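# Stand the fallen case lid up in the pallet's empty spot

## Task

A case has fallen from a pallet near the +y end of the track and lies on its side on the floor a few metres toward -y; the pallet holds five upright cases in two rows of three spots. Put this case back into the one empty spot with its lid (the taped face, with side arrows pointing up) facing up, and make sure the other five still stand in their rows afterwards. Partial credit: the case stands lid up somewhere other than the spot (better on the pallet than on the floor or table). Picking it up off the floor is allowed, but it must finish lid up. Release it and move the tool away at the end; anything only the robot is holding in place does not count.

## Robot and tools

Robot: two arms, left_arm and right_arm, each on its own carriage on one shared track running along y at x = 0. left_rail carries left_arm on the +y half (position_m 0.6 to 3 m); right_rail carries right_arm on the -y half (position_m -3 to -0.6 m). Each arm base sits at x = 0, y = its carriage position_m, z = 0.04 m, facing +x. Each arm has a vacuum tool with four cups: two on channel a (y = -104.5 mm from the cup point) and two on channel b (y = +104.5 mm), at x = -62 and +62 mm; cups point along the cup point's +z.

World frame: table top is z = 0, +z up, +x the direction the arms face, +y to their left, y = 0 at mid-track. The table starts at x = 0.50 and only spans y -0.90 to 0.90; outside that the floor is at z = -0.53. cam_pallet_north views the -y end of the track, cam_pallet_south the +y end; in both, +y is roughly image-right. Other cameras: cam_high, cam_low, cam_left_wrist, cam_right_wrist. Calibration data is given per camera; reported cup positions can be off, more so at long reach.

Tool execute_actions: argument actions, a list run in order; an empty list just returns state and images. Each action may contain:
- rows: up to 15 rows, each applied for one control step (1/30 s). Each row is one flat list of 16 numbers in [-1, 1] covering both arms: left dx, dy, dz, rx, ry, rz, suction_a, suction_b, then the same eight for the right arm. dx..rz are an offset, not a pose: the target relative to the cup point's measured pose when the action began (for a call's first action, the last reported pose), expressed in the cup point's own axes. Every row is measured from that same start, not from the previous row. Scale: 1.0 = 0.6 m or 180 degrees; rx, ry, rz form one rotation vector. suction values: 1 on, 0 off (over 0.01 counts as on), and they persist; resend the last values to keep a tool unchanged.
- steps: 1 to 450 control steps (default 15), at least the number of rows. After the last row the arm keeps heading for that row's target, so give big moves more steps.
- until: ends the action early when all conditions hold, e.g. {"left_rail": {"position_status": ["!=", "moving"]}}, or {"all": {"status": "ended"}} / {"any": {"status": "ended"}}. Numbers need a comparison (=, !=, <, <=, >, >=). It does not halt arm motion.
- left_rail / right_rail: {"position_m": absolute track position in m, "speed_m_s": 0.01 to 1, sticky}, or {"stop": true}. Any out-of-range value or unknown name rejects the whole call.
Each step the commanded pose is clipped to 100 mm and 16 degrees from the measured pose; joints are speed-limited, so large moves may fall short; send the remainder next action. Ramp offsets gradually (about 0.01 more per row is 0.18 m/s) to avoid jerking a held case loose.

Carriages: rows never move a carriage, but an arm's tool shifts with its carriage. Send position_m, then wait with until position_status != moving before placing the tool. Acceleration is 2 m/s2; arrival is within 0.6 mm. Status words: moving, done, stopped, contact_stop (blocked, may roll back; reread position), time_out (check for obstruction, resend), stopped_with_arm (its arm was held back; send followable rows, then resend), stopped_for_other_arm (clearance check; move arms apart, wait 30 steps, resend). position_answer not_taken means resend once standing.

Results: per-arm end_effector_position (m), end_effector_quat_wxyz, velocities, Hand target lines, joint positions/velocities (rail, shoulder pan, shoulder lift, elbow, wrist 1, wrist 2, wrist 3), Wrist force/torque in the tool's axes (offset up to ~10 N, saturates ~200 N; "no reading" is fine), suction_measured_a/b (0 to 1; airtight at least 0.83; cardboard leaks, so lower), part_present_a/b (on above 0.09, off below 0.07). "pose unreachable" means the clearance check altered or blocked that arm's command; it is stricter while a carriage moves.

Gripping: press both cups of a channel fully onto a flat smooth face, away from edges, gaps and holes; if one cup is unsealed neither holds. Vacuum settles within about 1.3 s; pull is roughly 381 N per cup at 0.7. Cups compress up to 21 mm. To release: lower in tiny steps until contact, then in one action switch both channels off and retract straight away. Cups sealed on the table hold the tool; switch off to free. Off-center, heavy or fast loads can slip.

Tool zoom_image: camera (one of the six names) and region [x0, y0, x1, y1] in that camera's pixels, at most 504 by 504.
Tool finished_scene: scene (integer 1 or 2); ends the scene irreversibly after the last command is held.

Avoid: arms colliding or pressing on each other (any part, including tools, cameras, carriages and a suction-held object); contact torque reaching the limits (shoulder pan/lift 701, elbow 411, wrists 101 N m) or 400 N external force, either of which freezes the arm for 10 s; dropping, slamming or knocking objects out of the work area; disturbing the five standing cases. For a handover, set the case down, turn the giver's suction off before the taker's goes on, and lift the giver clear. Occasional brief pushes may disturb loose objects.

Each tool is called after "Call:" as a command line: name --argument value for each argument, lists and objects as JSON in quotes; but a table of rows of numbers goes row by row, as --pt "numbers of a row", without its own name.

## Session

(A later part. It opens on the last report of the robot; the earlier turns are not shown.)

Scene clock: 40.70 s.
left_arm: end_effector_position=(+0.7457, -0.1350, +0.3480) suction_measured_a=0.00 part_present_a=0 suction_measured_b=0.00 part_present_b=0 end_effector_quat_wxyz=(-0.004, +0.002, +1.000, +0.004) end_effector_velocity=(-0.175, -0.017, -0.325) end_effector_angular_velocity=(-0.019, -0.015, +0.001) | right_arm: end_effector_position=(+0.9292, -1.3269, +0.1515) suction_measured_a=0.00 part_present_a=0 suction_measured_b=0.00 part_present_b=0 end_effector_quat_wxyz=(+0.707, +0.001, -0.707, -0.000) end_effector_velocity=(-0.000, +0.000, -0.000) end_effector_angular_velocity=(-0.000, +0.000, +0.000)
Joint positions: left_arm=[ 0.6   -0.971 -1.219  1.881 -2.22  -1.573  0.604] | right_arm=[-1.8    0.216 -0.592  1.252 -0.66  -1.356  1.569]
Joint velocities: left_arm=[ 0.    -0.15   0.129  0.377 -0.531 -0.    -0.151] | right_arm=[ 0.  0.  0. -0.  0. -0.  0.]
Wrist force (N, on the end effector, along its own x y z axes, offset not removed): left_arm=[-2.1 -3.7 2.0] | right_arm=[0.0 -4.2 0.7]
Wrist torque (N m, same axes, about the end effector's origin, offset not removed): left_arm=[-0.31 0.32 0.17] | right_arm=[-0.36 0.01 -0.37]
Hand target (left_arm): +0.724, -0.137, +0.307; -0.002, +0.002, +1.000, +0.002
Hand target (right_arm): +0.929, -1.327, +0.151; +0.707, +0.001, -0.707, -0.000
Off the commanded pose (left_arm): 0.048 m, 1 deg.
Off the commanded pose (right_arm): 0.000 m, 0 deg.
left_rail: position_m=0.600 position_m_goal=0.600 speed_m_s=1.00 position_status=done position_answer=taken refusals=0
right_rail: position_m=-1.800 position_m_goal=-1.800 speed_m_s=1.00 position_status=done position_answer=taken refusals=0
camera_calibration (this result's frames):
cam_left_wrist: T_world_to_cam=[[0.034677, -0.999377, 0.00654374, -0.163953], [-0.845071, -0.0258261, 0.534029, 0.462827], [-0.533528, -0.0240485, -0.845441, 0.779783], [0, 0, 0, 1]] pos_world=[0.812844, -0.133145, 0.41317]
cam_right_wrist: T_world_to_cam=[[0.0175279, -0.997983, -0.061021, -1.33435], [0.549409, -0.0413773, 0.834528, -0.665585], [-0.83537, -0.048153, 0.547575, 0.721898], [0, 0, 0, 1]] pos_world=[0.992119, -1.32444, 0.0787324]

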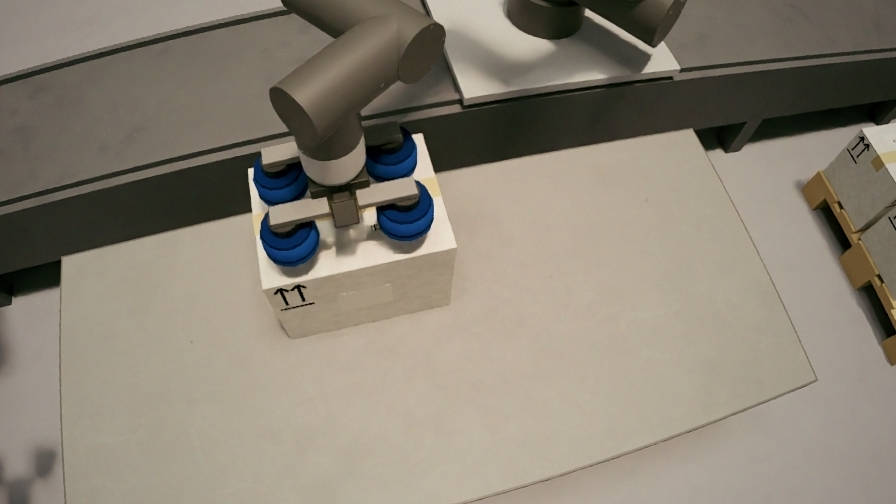

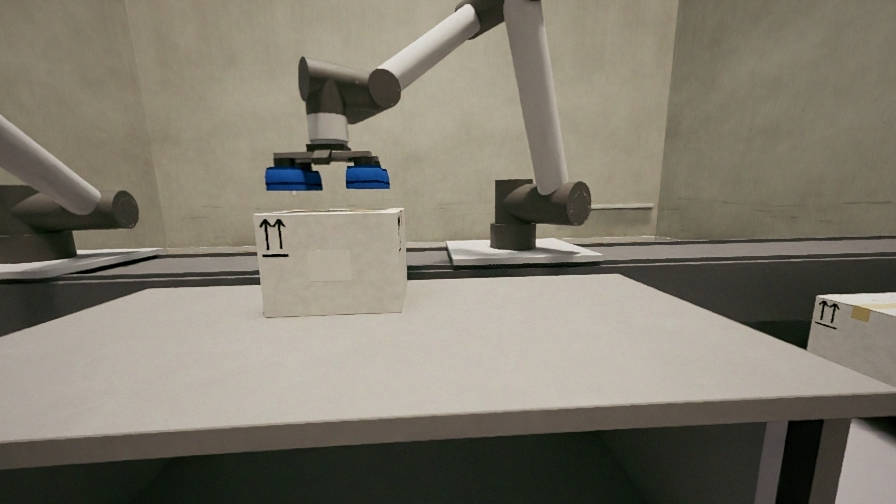

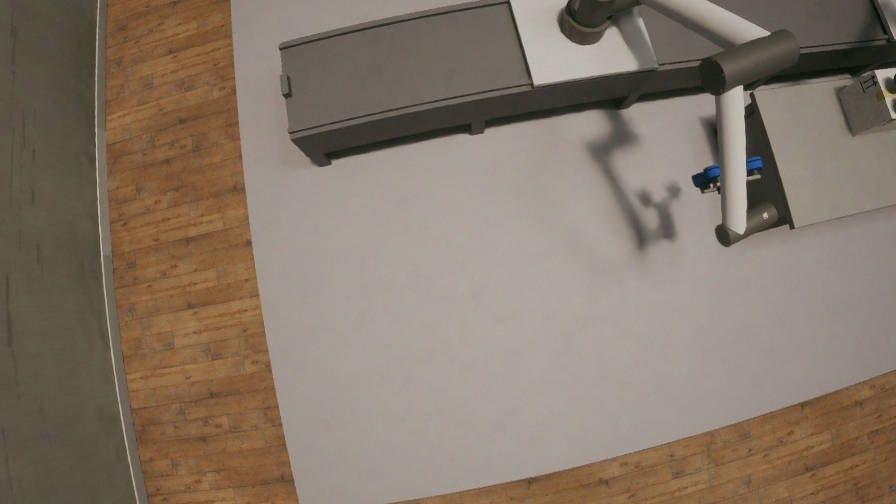

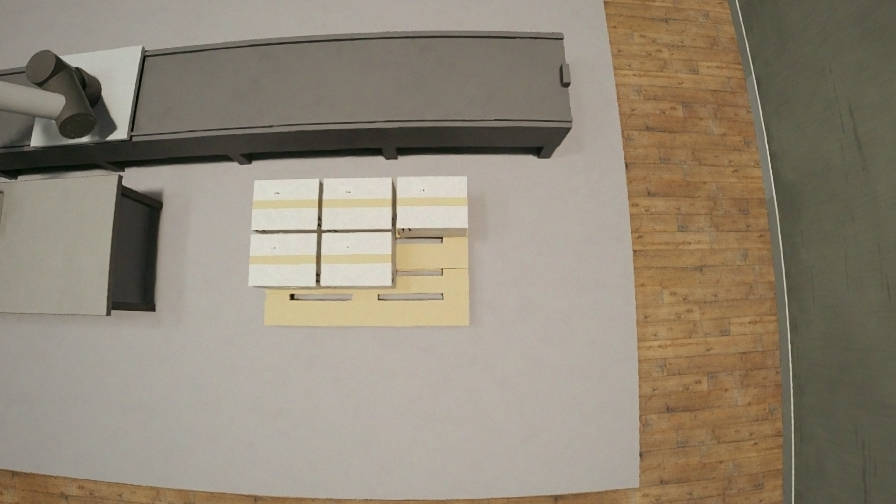

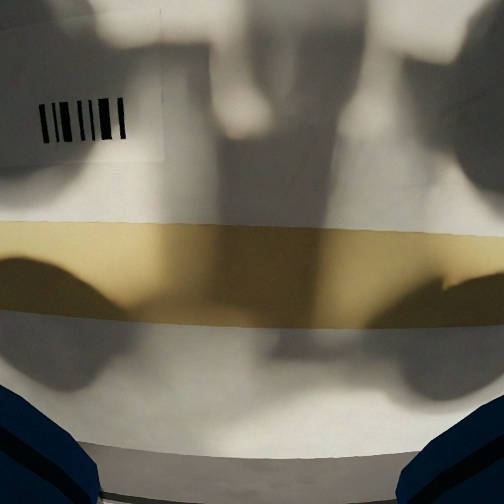

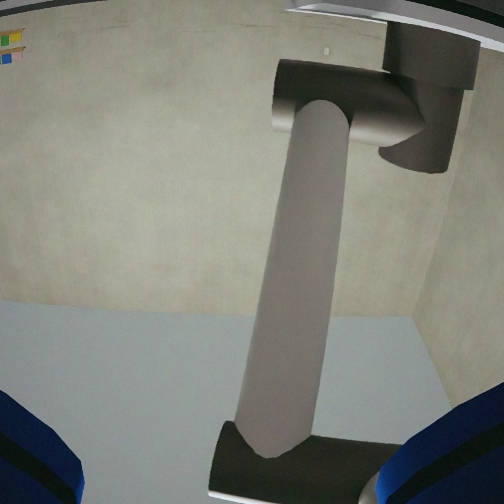

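Call:
execute_actions --actions '[]'

Call:
zoom_image --camera "cam_low" --region '[240, 150, 420, 250]'

Call:
zoom_image --camera "cam_high" --region '[230, 110, 480, 310]'

Scene clock: 41.57 s.
left_arm: end_effector_position=(+0.7237, -0.1374, +0.3075) suction_measured_a=0.00 part_present_a=0 suction_measured_b=0.00 part_present_b=0 end_effector_quat_wxyz=(-0.002, +0.002, +1.000, +0.002) end_effector_velocity=(-0.000, +0.000, -0.000) end_effector_angular_velocity=(+0.000, +0.000, -0.000) | right_arm: end_effector_position=(+0.9291, -1.3269, +0.1515) suction_measured_a=0.00 part_present_a=0 suction_measured_b=0.00 part_present_b=0 end_effector_quat_wxyz=(+0.707, +0.001, -0.707, -0.000) end_effector_velocity=(-0.000, +0.000, +0.000) end_effector_angular_velocity=(+0.000, -0.000, +0.000)
Joint positions: left_arm=[ 0.6   -0.99  -1.202  1.928 -2.291 -1.572  0.584] | right_arm=[-1.8    0.217 -0.592  1.252 -0.66  -1.356  1.569]
Joint velocities: left_arm=[ 0.    -0.     0.     0.    -0.001  0.    -0.   ] | right_arm=[ 0.  0. -0.  0. -0.  0. -0.]
Wrist force (N, on the end effector, along its own x y z axes, offset not removed): left_arm=[-1.8 -3.2 -2.4] | right_arm=[-1.0 -3.0 1.6]
Wrist torque (N m, same axes, about the end effector's origin, offset not removed): left_arm=[-0.14 0.17 0.12] | right_arm=[-0.18 0.19 -0.34]
Hand target (left_arm): +0.724, -0.137, +0.307; -0.002, +0.002, +1.000, +0.002
Hand target (right_arm): +0.929, -1.327, +0.151; +0.707, +0.001, -0.707, -0.000
Off the commanded pose (left_arm): 0.003 m, 0 deg.
Off the commanded pose (right_arm): 0.000 m, 0 deg.
left_rail: position_m=0.600 position_m_goal=0.600 speed_m_s=1.00 position_status=done position_answer=taken refusals=0
right_rail: position_m=-1.800 position_m_goal=-1.800 speed_m_s=1.00 position_status=done position_answer=taken refusals=0
camera_calibration (this result's frames):
cam_left_wrist: T_world_to_cam=[[0.0353677, -0.999306, 0.0116654, -0.167448], [-0.847392, -0.0237991, 0.530435, 0.468937], [-0.529789, -0.0286455, -0.847645, 0.731155], [0, 0, 0, 1]] pos_world=[0.790653, -0.135228, 0.372973]
cam_right_wrist: T_world_to_cam=[[0.0175511, -0.997982, -0.0610211, -1.33435], [0.54941, -0.0413645, 0.834528, -0.665562], [-0.835369, -0.0481725, 0.547575, 0.721863], [0, 0, 0, 1]] pos_world=[0.992108, -1.32442, 0.0787327]

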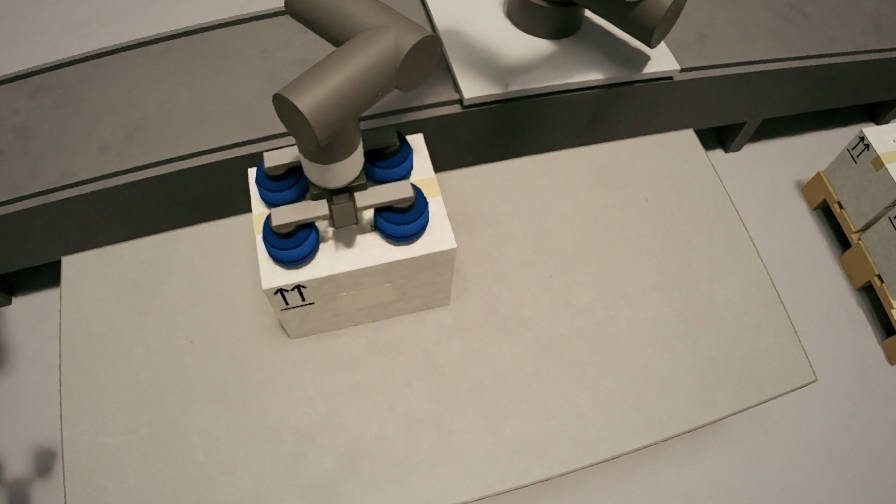

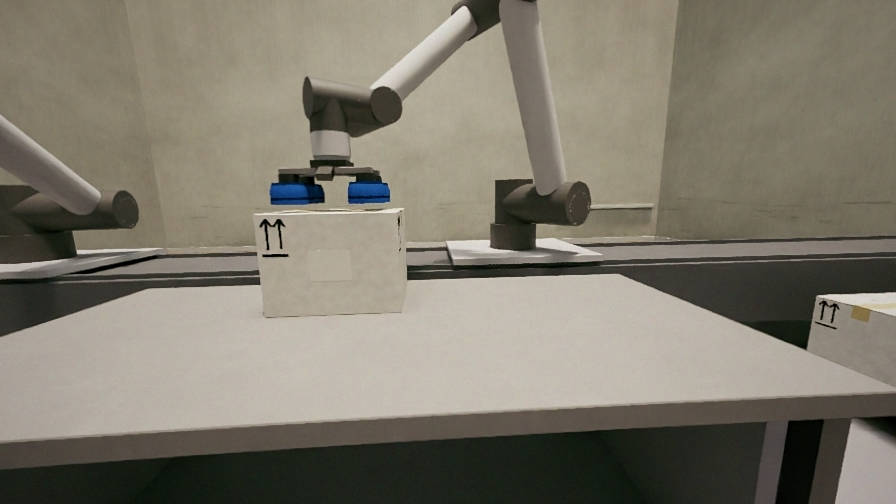

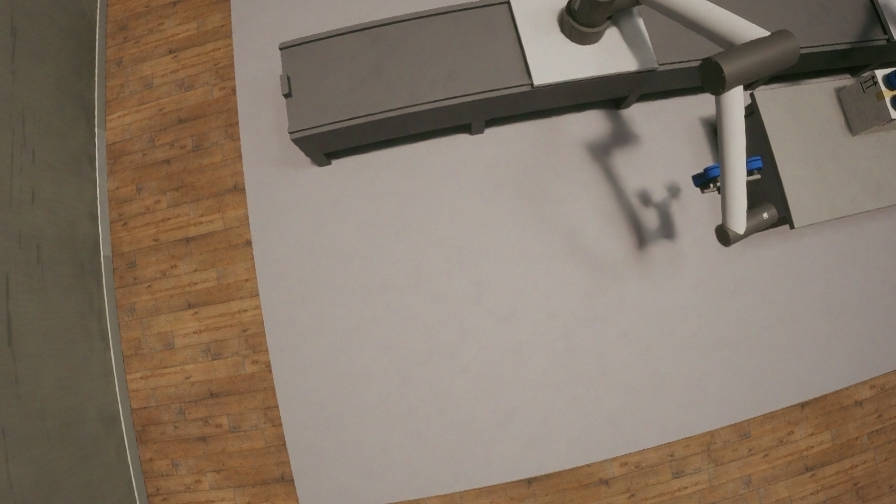

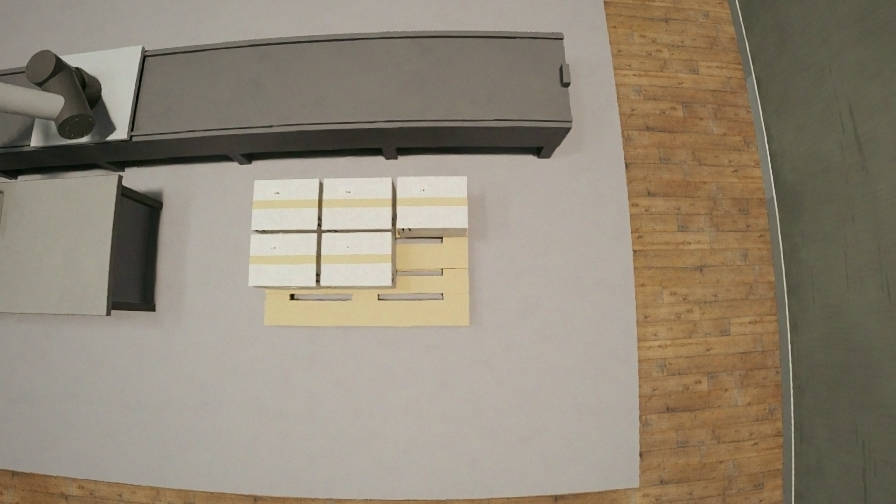

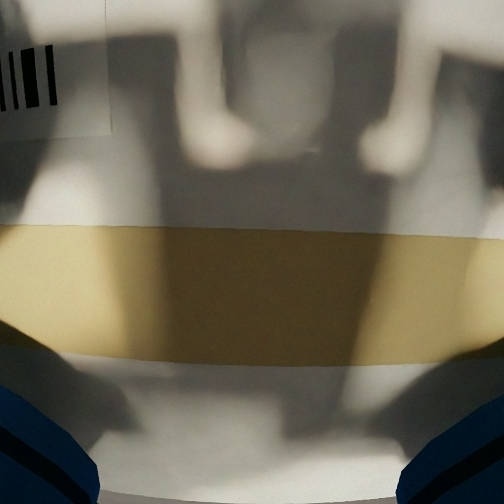

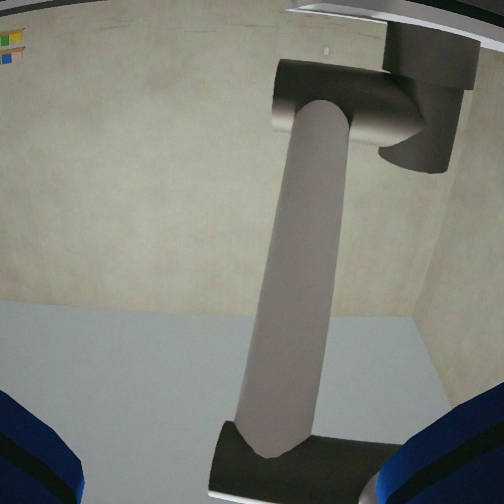

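Region (240, 150, 420, 250) of cam_low's 896x504 image, scaled by 2.800, with more detail than that image has.

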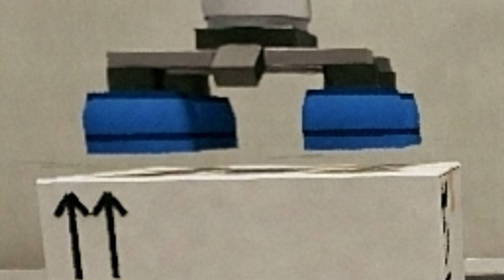

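Region (230, 110, 480, 310) of cam_high's 896x504 image, scaled by 2.016, with more detail than that image has; it fills the top 403 rows of this view, and the rest is white.

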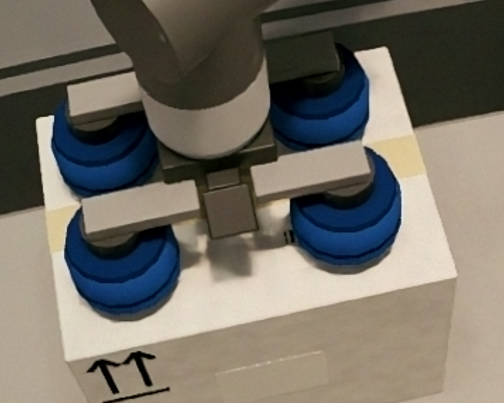

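Call:
zoom_image --camera "cam_low" --region '[245, 170, 335, 230]'

Call:
zoom_image --camera "cam_low" --region '[330, 170, 420, 230]'

Call:
zoom_image --camera "cam_high" --region '[235, 150, 345, 300]'

Call:
zoom_image --camera "cam_high" --region '[355, 115, 465, 265]'

Region (245, 170, 335, 230) of cam_low's 896x504 image, scaled by 5.600, with more detail than that image has.

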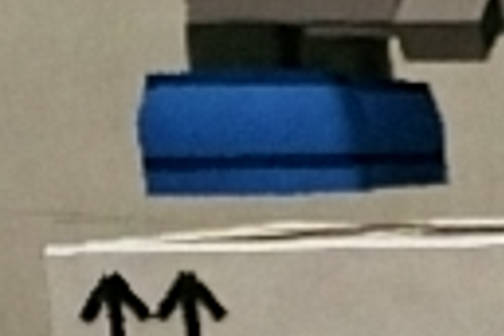

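Region (330, 170, 420, 230) of cam_low's 896x504 image, scaled by 5.600, with more detail than that image has.

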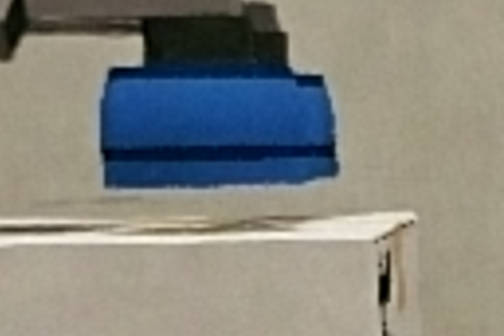

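Region (235, 150, 345, 300) of cam_high's 896x504 image, scaled by 3.360, with more detail than that image has; it fills the left 370 columns of this view, and the rest is white.

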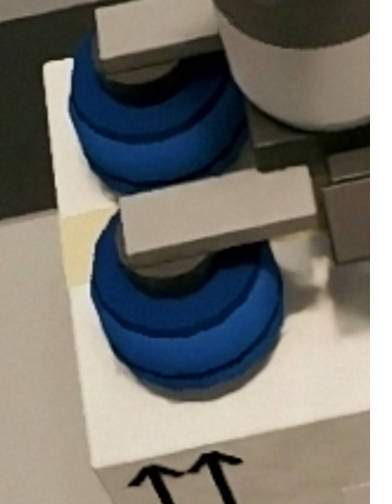

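Region (355, 115, 465, 265) of cam_high's 896x504 image, scaled by 3.360, with more detail than that image has; it fills the left 370 columns of this view, and the rest is white.

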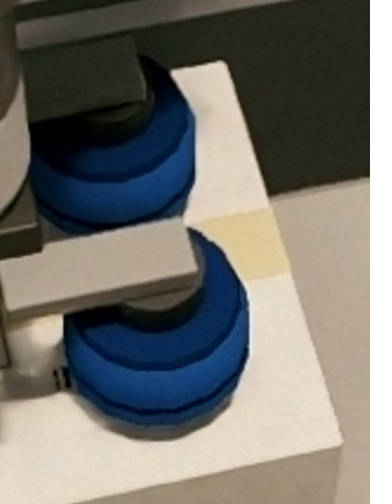

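Call:
execute_actions --actions '[{"rows": [[0.0008,0.0015,0.0014,0.0001,-0.0001,0,1,1,0,0,0,0,0,0,0,0],[0.0029,0.0052,0.0053,0.0005,-0.0005,0,1,1,0,0,0,0,0,0,0,0],[0.0054,0.0098,0.011,0.0008,-0.0008,0,1,1,0,0,0,0,0,0,0,0],[0.0075,0.0135,0.0179,0.0012,-0.0012,0,1,1,0,0,0,0,0,0,0,0],[0.0083,0.015,0.0254,0.0013,-0.0013,0,1,1,0,0,0,0,0,0,0,0],[0.0083,0.015,0.0329,0.0013,-0.0013,0,1,1,0,0,0,0,0,0,0,0],[0.0083,0.015,0.0398,0.0013,-0.0013,0,1,1,0,0,0,0,0,0,0,0],[0.0083,0.015,0.0455,0.0013,-0.0013,0,1,1,0,0,0,0,0,0,0,0],[0.0083,0.015,0.0494,0.0013,-0.0013,0,1,1,0,0,0,0,0,0,0,0],[0.0083,0.015,0.0508,0.0013,-0.0013,0,1,1,0,0,0,0,0,0,0,0]], "steps": 11}]'

Scene clock: 45.70 s.
left_arm: end_effector_position=(+0.7193, -0.1295, +0.2866) suction_measured_a=0.01 part_present_a=0 suction_measured_b=0.00 part_present_b=0 end_effector_quat_wxyz=(-0.001, +0.002, +1.000, +0.000) end_effector_velocity=(-0.006, +0.011, -0.075) end_effector_angular_velocity=(-0.004, -0.004, +0.000) | right_arm: end_effector_position=(+0.9291, -1.3269, +0.1515) suction_measured_a=0.00 part_present_a=0 suction_measured_b=0.00 part_present_b=0 end_effector_quat_wxyz=(+0.707, +0.001, -0.707, -0.000) end_effector_velocity=(+0.000, -0.000, -0.000) end_effector_angular_velocity=(-0.000, +0.000, -0.000)
Joint positions: left_arm=[ 0.6   -0.99  -1.193  1.954 -2.331 -1.571  0.585] | right_arm=[-1.8    0.217 -0.592  1.252 -0.66  -1.356  1.569]
Joint velocities: left_arm=[ 0.     0.001  0.052  0.059 -0.117  0.001  0.001] | right_arm=[ 0. -0.  0. -0. -0.  0.  0.]
Wrist force (N, on the end effector, along its own x y z axes, offset not removed): left_arm=[2.4 -1.6 -7.9] | right_arm=[-0.2 -4.8 3.1]
Wrist torque (N m, same axes, about the end effector's origin, offset not removed): left_arm=[-0.20 -0.29 0.13] | right_arm=[-0.35 0.03 -0.39]
Hand target (left_arm): +0.719, -0.128, +0.277; -0.000, +0.002, +1.000, -0.000
Hand target (right_arm): +0.929, -1.327, +0.151; +0.707, +0.001, -0.707, -0.000
Off the commanded pose (left_arm): 0.010 m, 0 deg.
Off the commanded pose (right_arm): 0.000 m, 0 deg.
left_rail: position_m=0.600 position_m_goal=0.600 speed_m_s=1.00 position_status=done position_answer=taken refusals=0
right_rail: position_m=-1.800 position_m_goal=-1.800 speed_m_s=1.00 position_status=done position_answer=taken refusals=0
camera_calibration (this result's frames):
cam_left_wrist: T_world_to_cam=[[0.0352553, -0.999267, 0.0148886, -0.160001], [-0.849094, -0.0220934, 0.52778, 0.478612], [-0.527064, -0.0312488, -0.849251, 0.709448], [0, 0, 0, 1]] pos_world=[0.785952, -0.12714, 0.35228]
cam_right_wrist: T_world_to_cam=[[0.0175732, -0.997982, -0.0610184, -1.33438], [0.549422, -0.0413494, 0.834521, -0.665555], [-0.83536, -0.0481901, 0.547587, 0.721826], [0, 0, 0, 1]] pos_world=[0.992105, -1.32442, 0.0787358]

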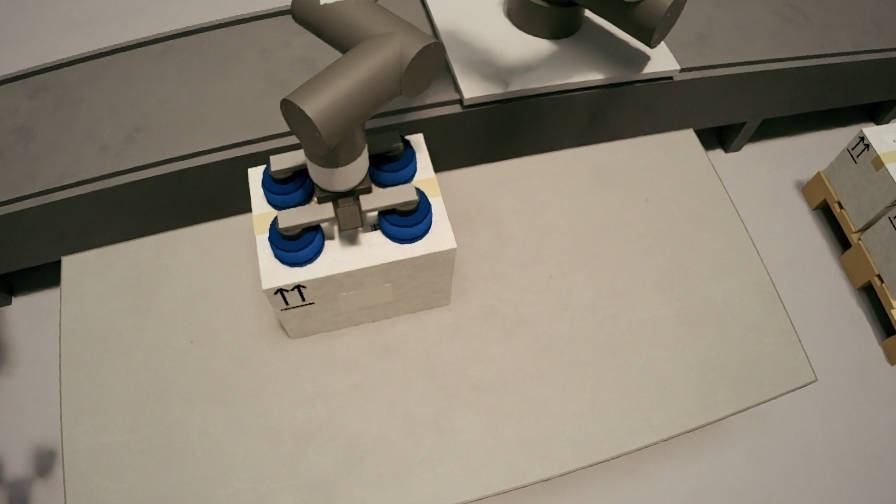

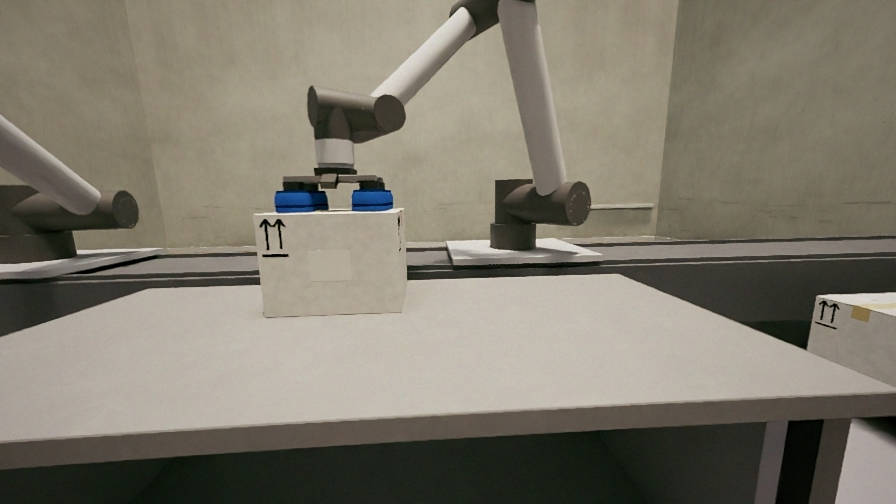

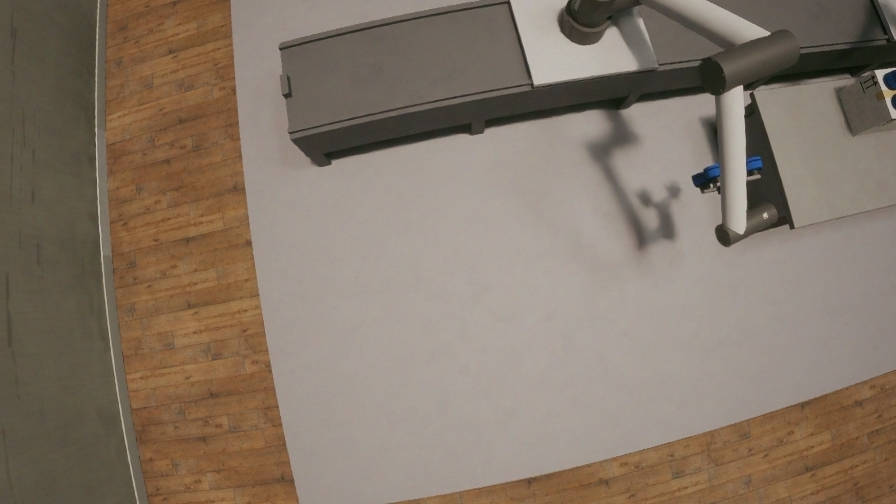

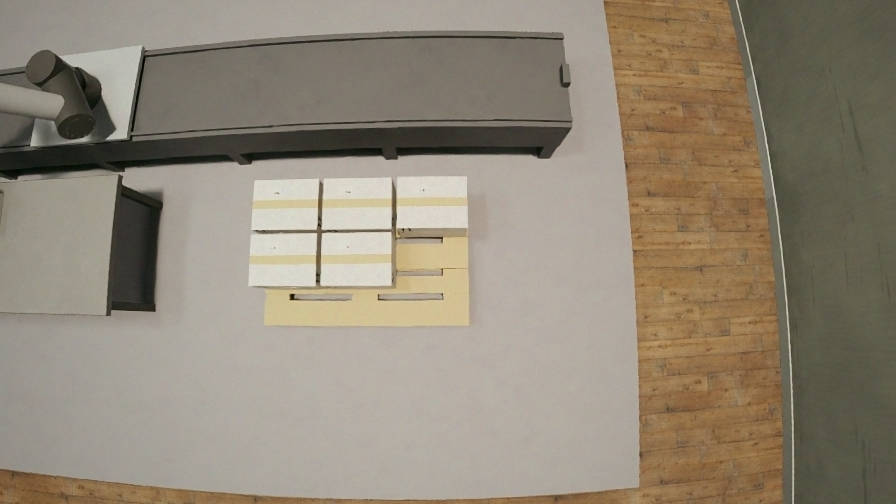

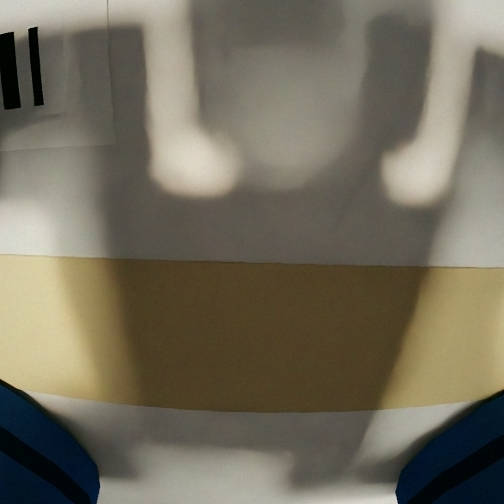

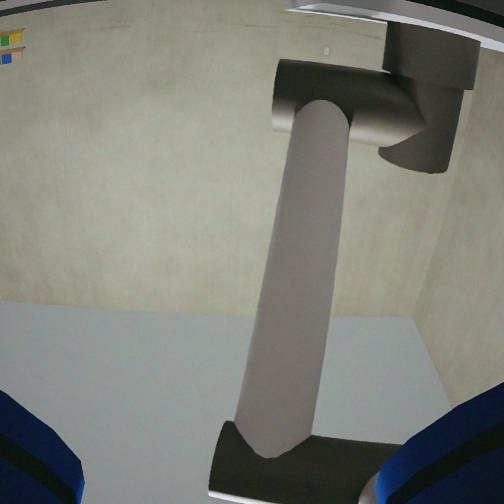

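Call:
zoom_image --camera "cam_high" --region '[235, 120, 475, 300]'

Call:
zoom_image --camera "cam_pallet_south" --region '[310, 165, 490, 335]'

Region (235, 120, 475, 300) of cam_high's 896x504 image, scaled by 2.100, with more detail than that image has; it fills the top 378 rows of this view, and the rest is white.

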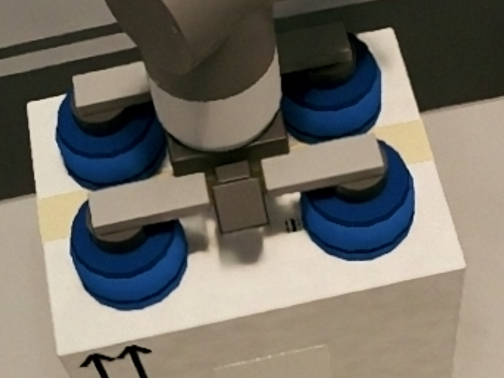

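Region (310, 165, 490, 335) of cam_pallet_south's 896x504 image, scaled by 2.800, with more detail than that image has.

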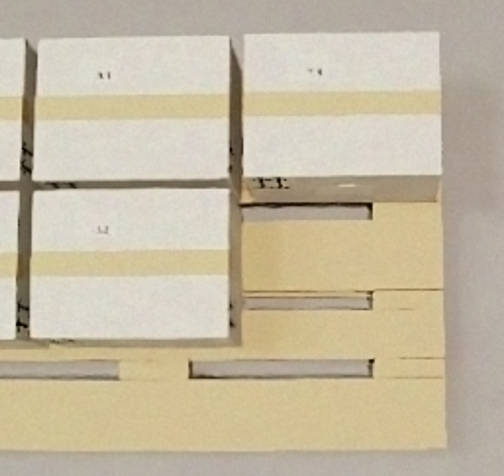

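Call:
execute_actions --actions '[]'

Scene clock: 46.13 s.
left_arm: end_effector_position=(+0.7187, -0.1283, +0.2776) suction_measured_a=0.80 part_present_a=1 suction_measured_b=0.80 part_present_b=1 end_effector_quat_wxyz=(-0.000, +0.002, +1.000, -0.000) end_effector_velocity=(-0.000, +0.001, -0.003) end_effector_angular_velocity=(+0.001, +0.000, +0.000) | right_arm: end_effector_position=(+0.9291, -1.3269, +0.1515) suction_measured_a=0.00 part_present_a=0 suction_measured_b=0.00 part_present_b=0 end_effector_quat_wxyz=(+0.707, +0.001, -0.707, -0.000) end_effector_velocity=(+0.000, +0.000, +0.000) end_effector_angular_velocity=(+0.000, -0.000, +0.000)
Joint positions: left_arm=[ 0.6   -0.99  -1.187  1.961 -2.346 -1.571  0.585] | right_arm=[-1.8    0.217 -0.592  1.252 -0.66  -1.356  1.569]
Joint velocities: left_arm=[ 0.    -0.     0.002  0.002 -0.004  0.    -0.   ] | right_arm=[ 0.  0. -0.  0. -0. -0. -0.]
Wrist force (N, on the end effector, along its own x y z axes, offset not removed): left_arm=[8.7 -4.0 -48.9] | right_arm=[0.5 -3.4 1.3]
Wrist torque (N m, same axes, about the end effector's origin, offset not removed): left_arm=[-2.95 -1.30 0.34] | right_arm=[-0.28 0.00 -0.39]
Hand target (left_arm): +0.719, -0.128, +0.277; -0.000, +0.002, +1.000, -0.000
Hand target (right_arm): +0.929, -1.327, +0.151; +0.707, +0.001, -0.707, -0.000
Off the commanded pose (left_arm): 0.001 m, 0 deg.
Off the commanded pose (right_arm): 0.000 m, 0 deg.
left_rail: position_m=0.600 position_m_goal=0.600 speed_m_s=1.00 position_status=done position_answer=taken refusals=0
right_rail: position_m=-1.800 position_m_goal=-1.800 speed_m_s=1.00 position_status=done position_answer=taken refusals=0
camera_calibration (this result's frames):
cam_left_wrist: T_world_to_cam=[[0.035317, -0.999251, 0.0158058, -0.158933], [-0.849538, -0.0216885, 0.527081, 0.483481], [-0.526343, -0.0320425, -0.849668, 0.701061], [0, 0, 0, 1]] pos_world=[0.785347, -0.125864, 0.343348]
cam_right_wrist: T_world_to_cam=[[0.0175733, -0.997982, -0.0610181, -1.33438], [0.549422, -0.0413491, 0.834521, -0.665555], [-0.83536, -0.04819, 0.547587, 0.721826], [0, 0, 0, 1]] pos_world=[0.992104, -1.32442, 0.0787357]

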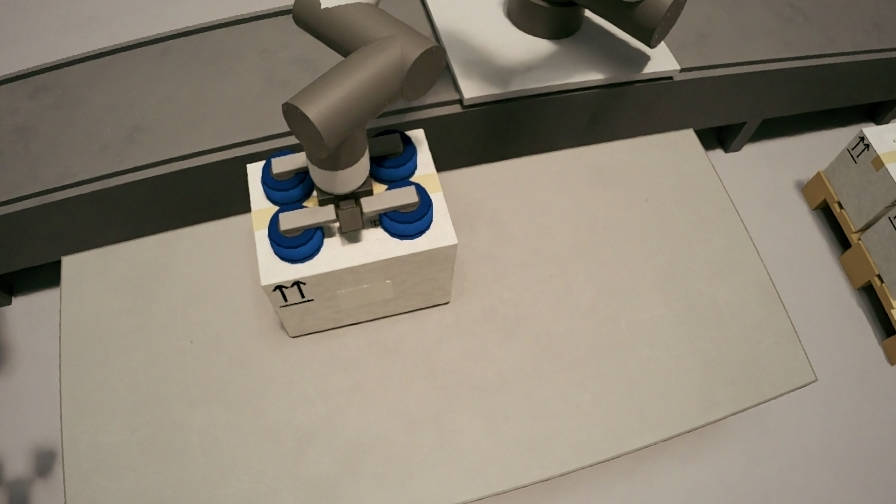

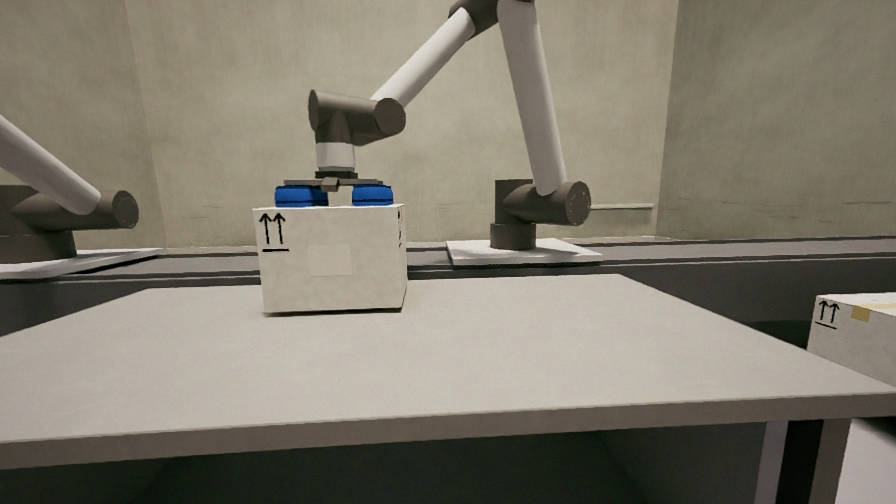

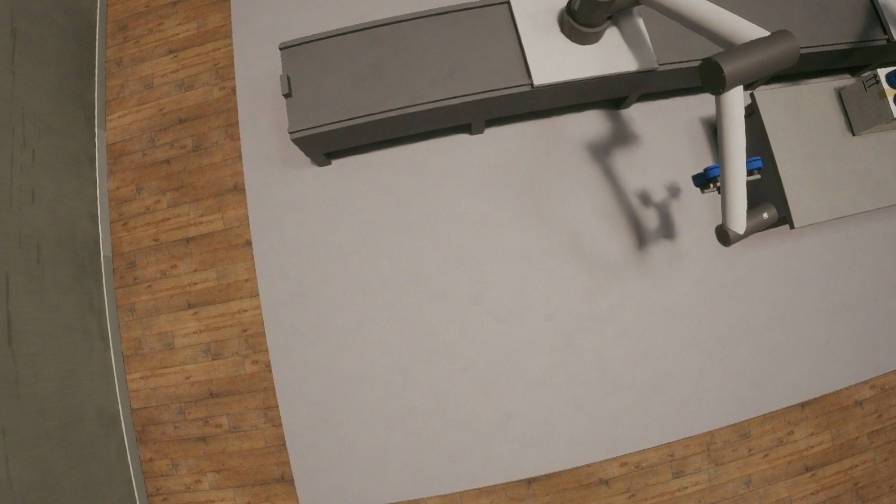

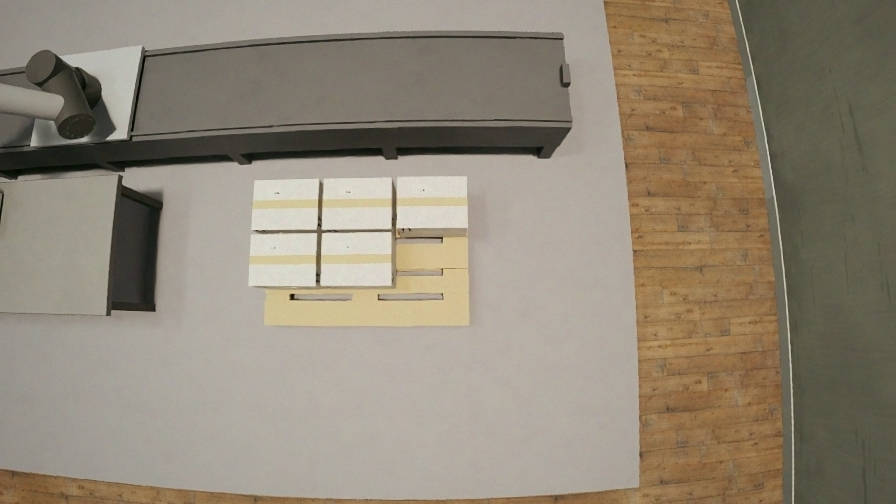

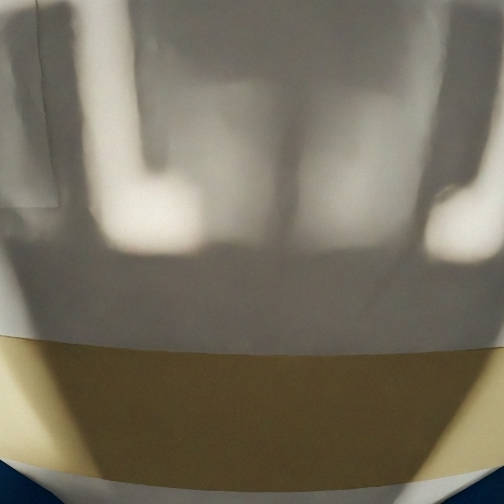

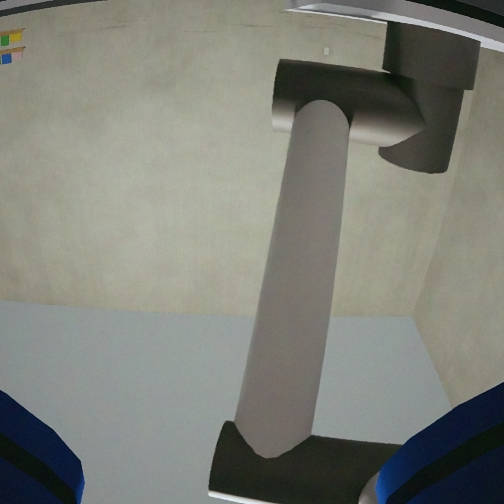

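Call:
execute_actions --actions '[{"left_rail": {"position_m": 3.0}, "rows": [[-0.00057,0.00082,-0.0015,0,0,0,1,1,0,0,0,0,0,0,0,0],[-0.00227,0.00329,-0.0055,0,0,0,1,1,0,0,0,0,0,0,0,0],[-0.00511,0.00741,-0.0115,0,0,0,1,1,0,0,0,0,0,0,0,0],[-0.00908,0.01317,-0.0188,0,0,0,1,1,0,0,0,0,0,0,0,0],[-0.01419,0.02058,-0.0267,0,0,0,1,1,0,0,0,0,0,0,0,0],[-0.02044,0.02964,-0.0345,0,0,0,1,1,0,0,0,0,0,0,0,0],[-0.02782,0.04034,-0.0418,0,0,0,1,1,0,0,0,0,0,0,0,0],[-0.03633,0.05269,-0.0478,0,0,0,1,1,0,0,0,0,0,0,0,0],[-0.04598,0.06669,-0.0518,0,0,0,1,1,0,0,0,0,0,0,0,0],[-0.05677,0.08233,-0.0533,0,0,0,1,1,0,0,0,0,0,0,0,0],[-0.06869,0.09962,-0.0533,0,0,0,1,1,0,0,0,0,0,0,0,0],[-0.08175,0.11856,-0.0533,0,0,0,1,1,0,0,0,0,0,0,0,0],[-0.09594,0.13914,-0.0533,0,0,0,1,1,0,0,0,0,0,0,0,0],[-0.11127,0.16137,-0.0533,0,0,0,1,1,0,0,0,0,0,0,0,0],[-0.4738,0.6872,-0.0533,0,0,0,1,1,0,0,0,0,0,0,0,0]], "steps": 38}]'

Scene clock: 48.60 s.
left_arm: end_effector_position=(+0.9700, +1.2328, +0.3096) suction_measured_a=0.85 part_present_a=1 suction_measured_b=0.85 part_present_b=1 end_effector_quat_wxyz=(+0.001, +0.000, +1.000, +0.000) end_effector_velocity=(+0.236, +1.321, +0.004) end_effector_angular_velocity=(+0.000, -0.001, +0.000) | right_arm: end_effector_position=(+0.9291, -1.3269, +0.1515) suction_measured_a=0.00 part_present_a=0 suction_measured_b=0.00 part_present_b=0 end_effector_quat_wxyz=(+0.707, +0.001, -0.707, -0.000) end_effector_velocity=(-0.000, -0.000, -0.000) end_effector_angular_velocity=(-0.000, +0.000, +0.000)
Joint positions: left_arm=[ 1.589 -0.548 -1.205  1.93  -2.298 -1.569  1.023] | right_arm=[-1.8    0.217 -0.592  1.252 -0.66  -1.356  1.569]
Joint velocities: left_arm=[ 1.003  0.389  0.102 -0.167  0.064  0.     0.389] | right_arm=[ 0. -0.  0. -0.  0. -0.  0.]
Wrist force (N, on the end effector, along its own x y z axes, offset not removed): left_arm=[-13.2 20.5 -50.5] | right_arm=[-1.6 -5.4 2.2]
Wrist torque (N m, same axes, about the end effector's origin, offset not removed): left_arm=[-4.37 -2.01 -0.27] | right_arm=[-0.45 0.29 -0.33]
Hand target (left_arm): +1.000, +1.317, +0.310; +0.001, +0.001, +1.000, -0.000
Hand target (right_arm): +0.929, -1.327, +0.151; +0.707, +0.001, -0.707, -0.000
Off the commanded pose (left_arm): 0.052 m, 0 deg.
Off the commanded pose (right_arm): 0.000 m, 0 deg.
left_rail: position_m=1.589 position_m_goal=3.000 speed_m_s=1.00 position_status=moving position_answer=taken refusals=0
right_rail: position_m=-1.800 position_m_goal=-1.800 speed_m_s=1.00 position_status=done position_answer=taken refusals=0
camera_calibration (this result's frames):
cam_left_wrist: T_world_to_cam=[[0.0386884, -0.999138, 0.0150251, 1.18861], [-0.850678, -0.0250435, 0.52509, 0.715453], [-0.524261, -0.0330964, -0.850914, 0.903752], [0, 0, 0, 1]] pos_world=[1.03644, 1.23542, 0.375479]
cam_right_wrist: T_world_to_cam=[[0.0175731, -0.997982, -0.0610181, -1.33438], [0.549422, -0.0413493, 0.834521, -0.665555], [-0.83536, -0.0481899, 0.547587, 0.721826], [0, 0, 0, 1]] pos_world=[0.992104, -1.32442, 0.0787358]

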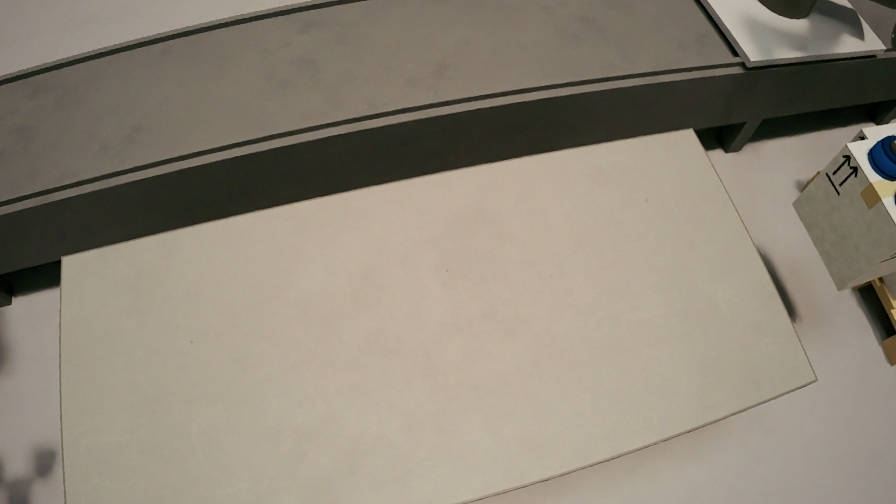

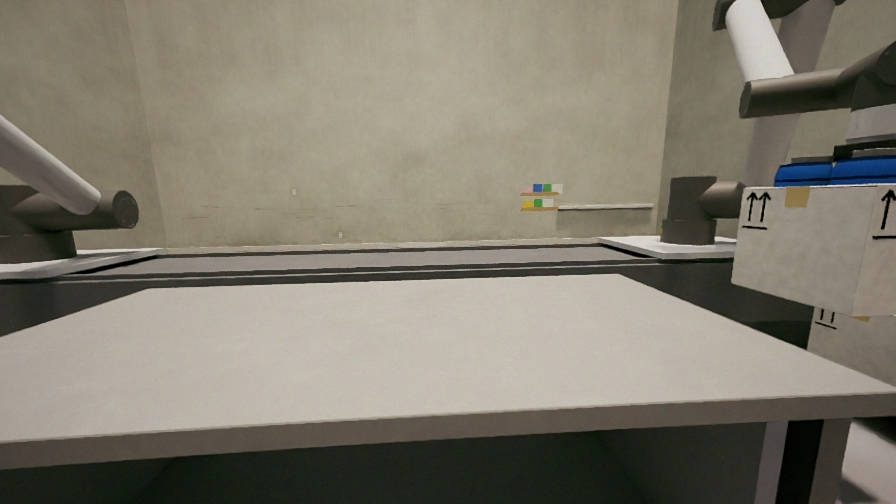

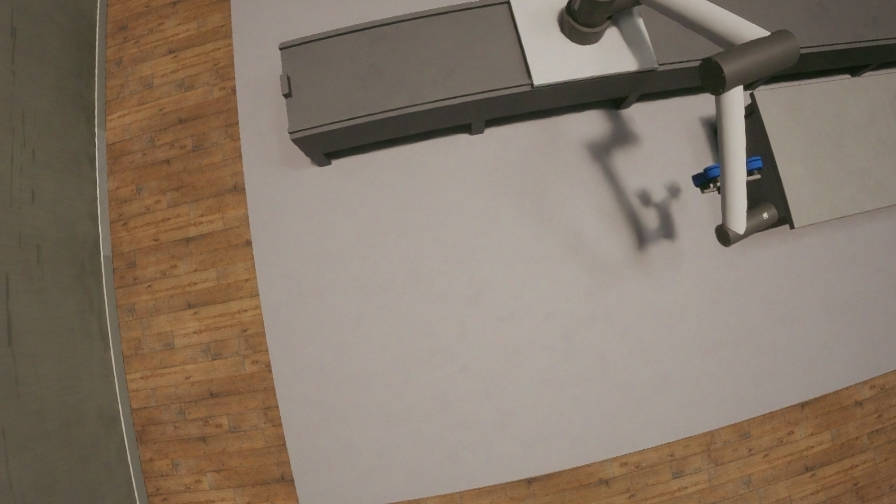

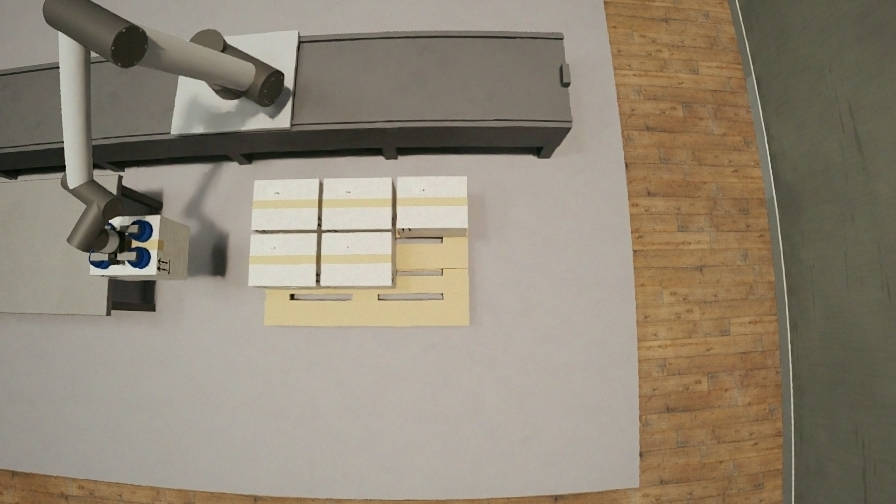

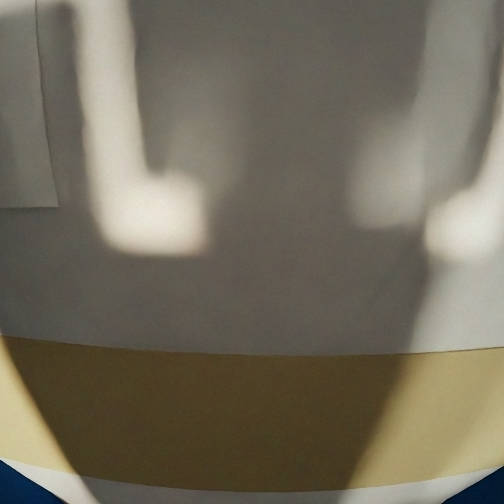

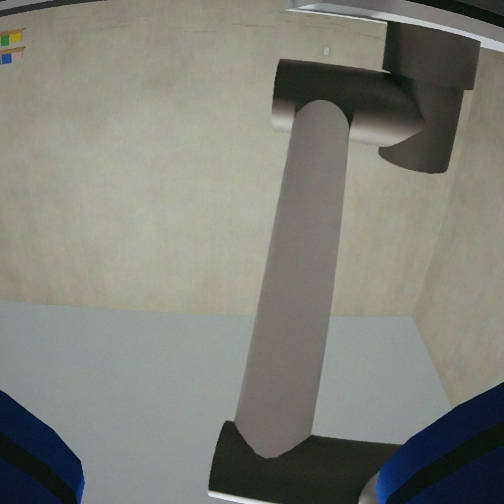

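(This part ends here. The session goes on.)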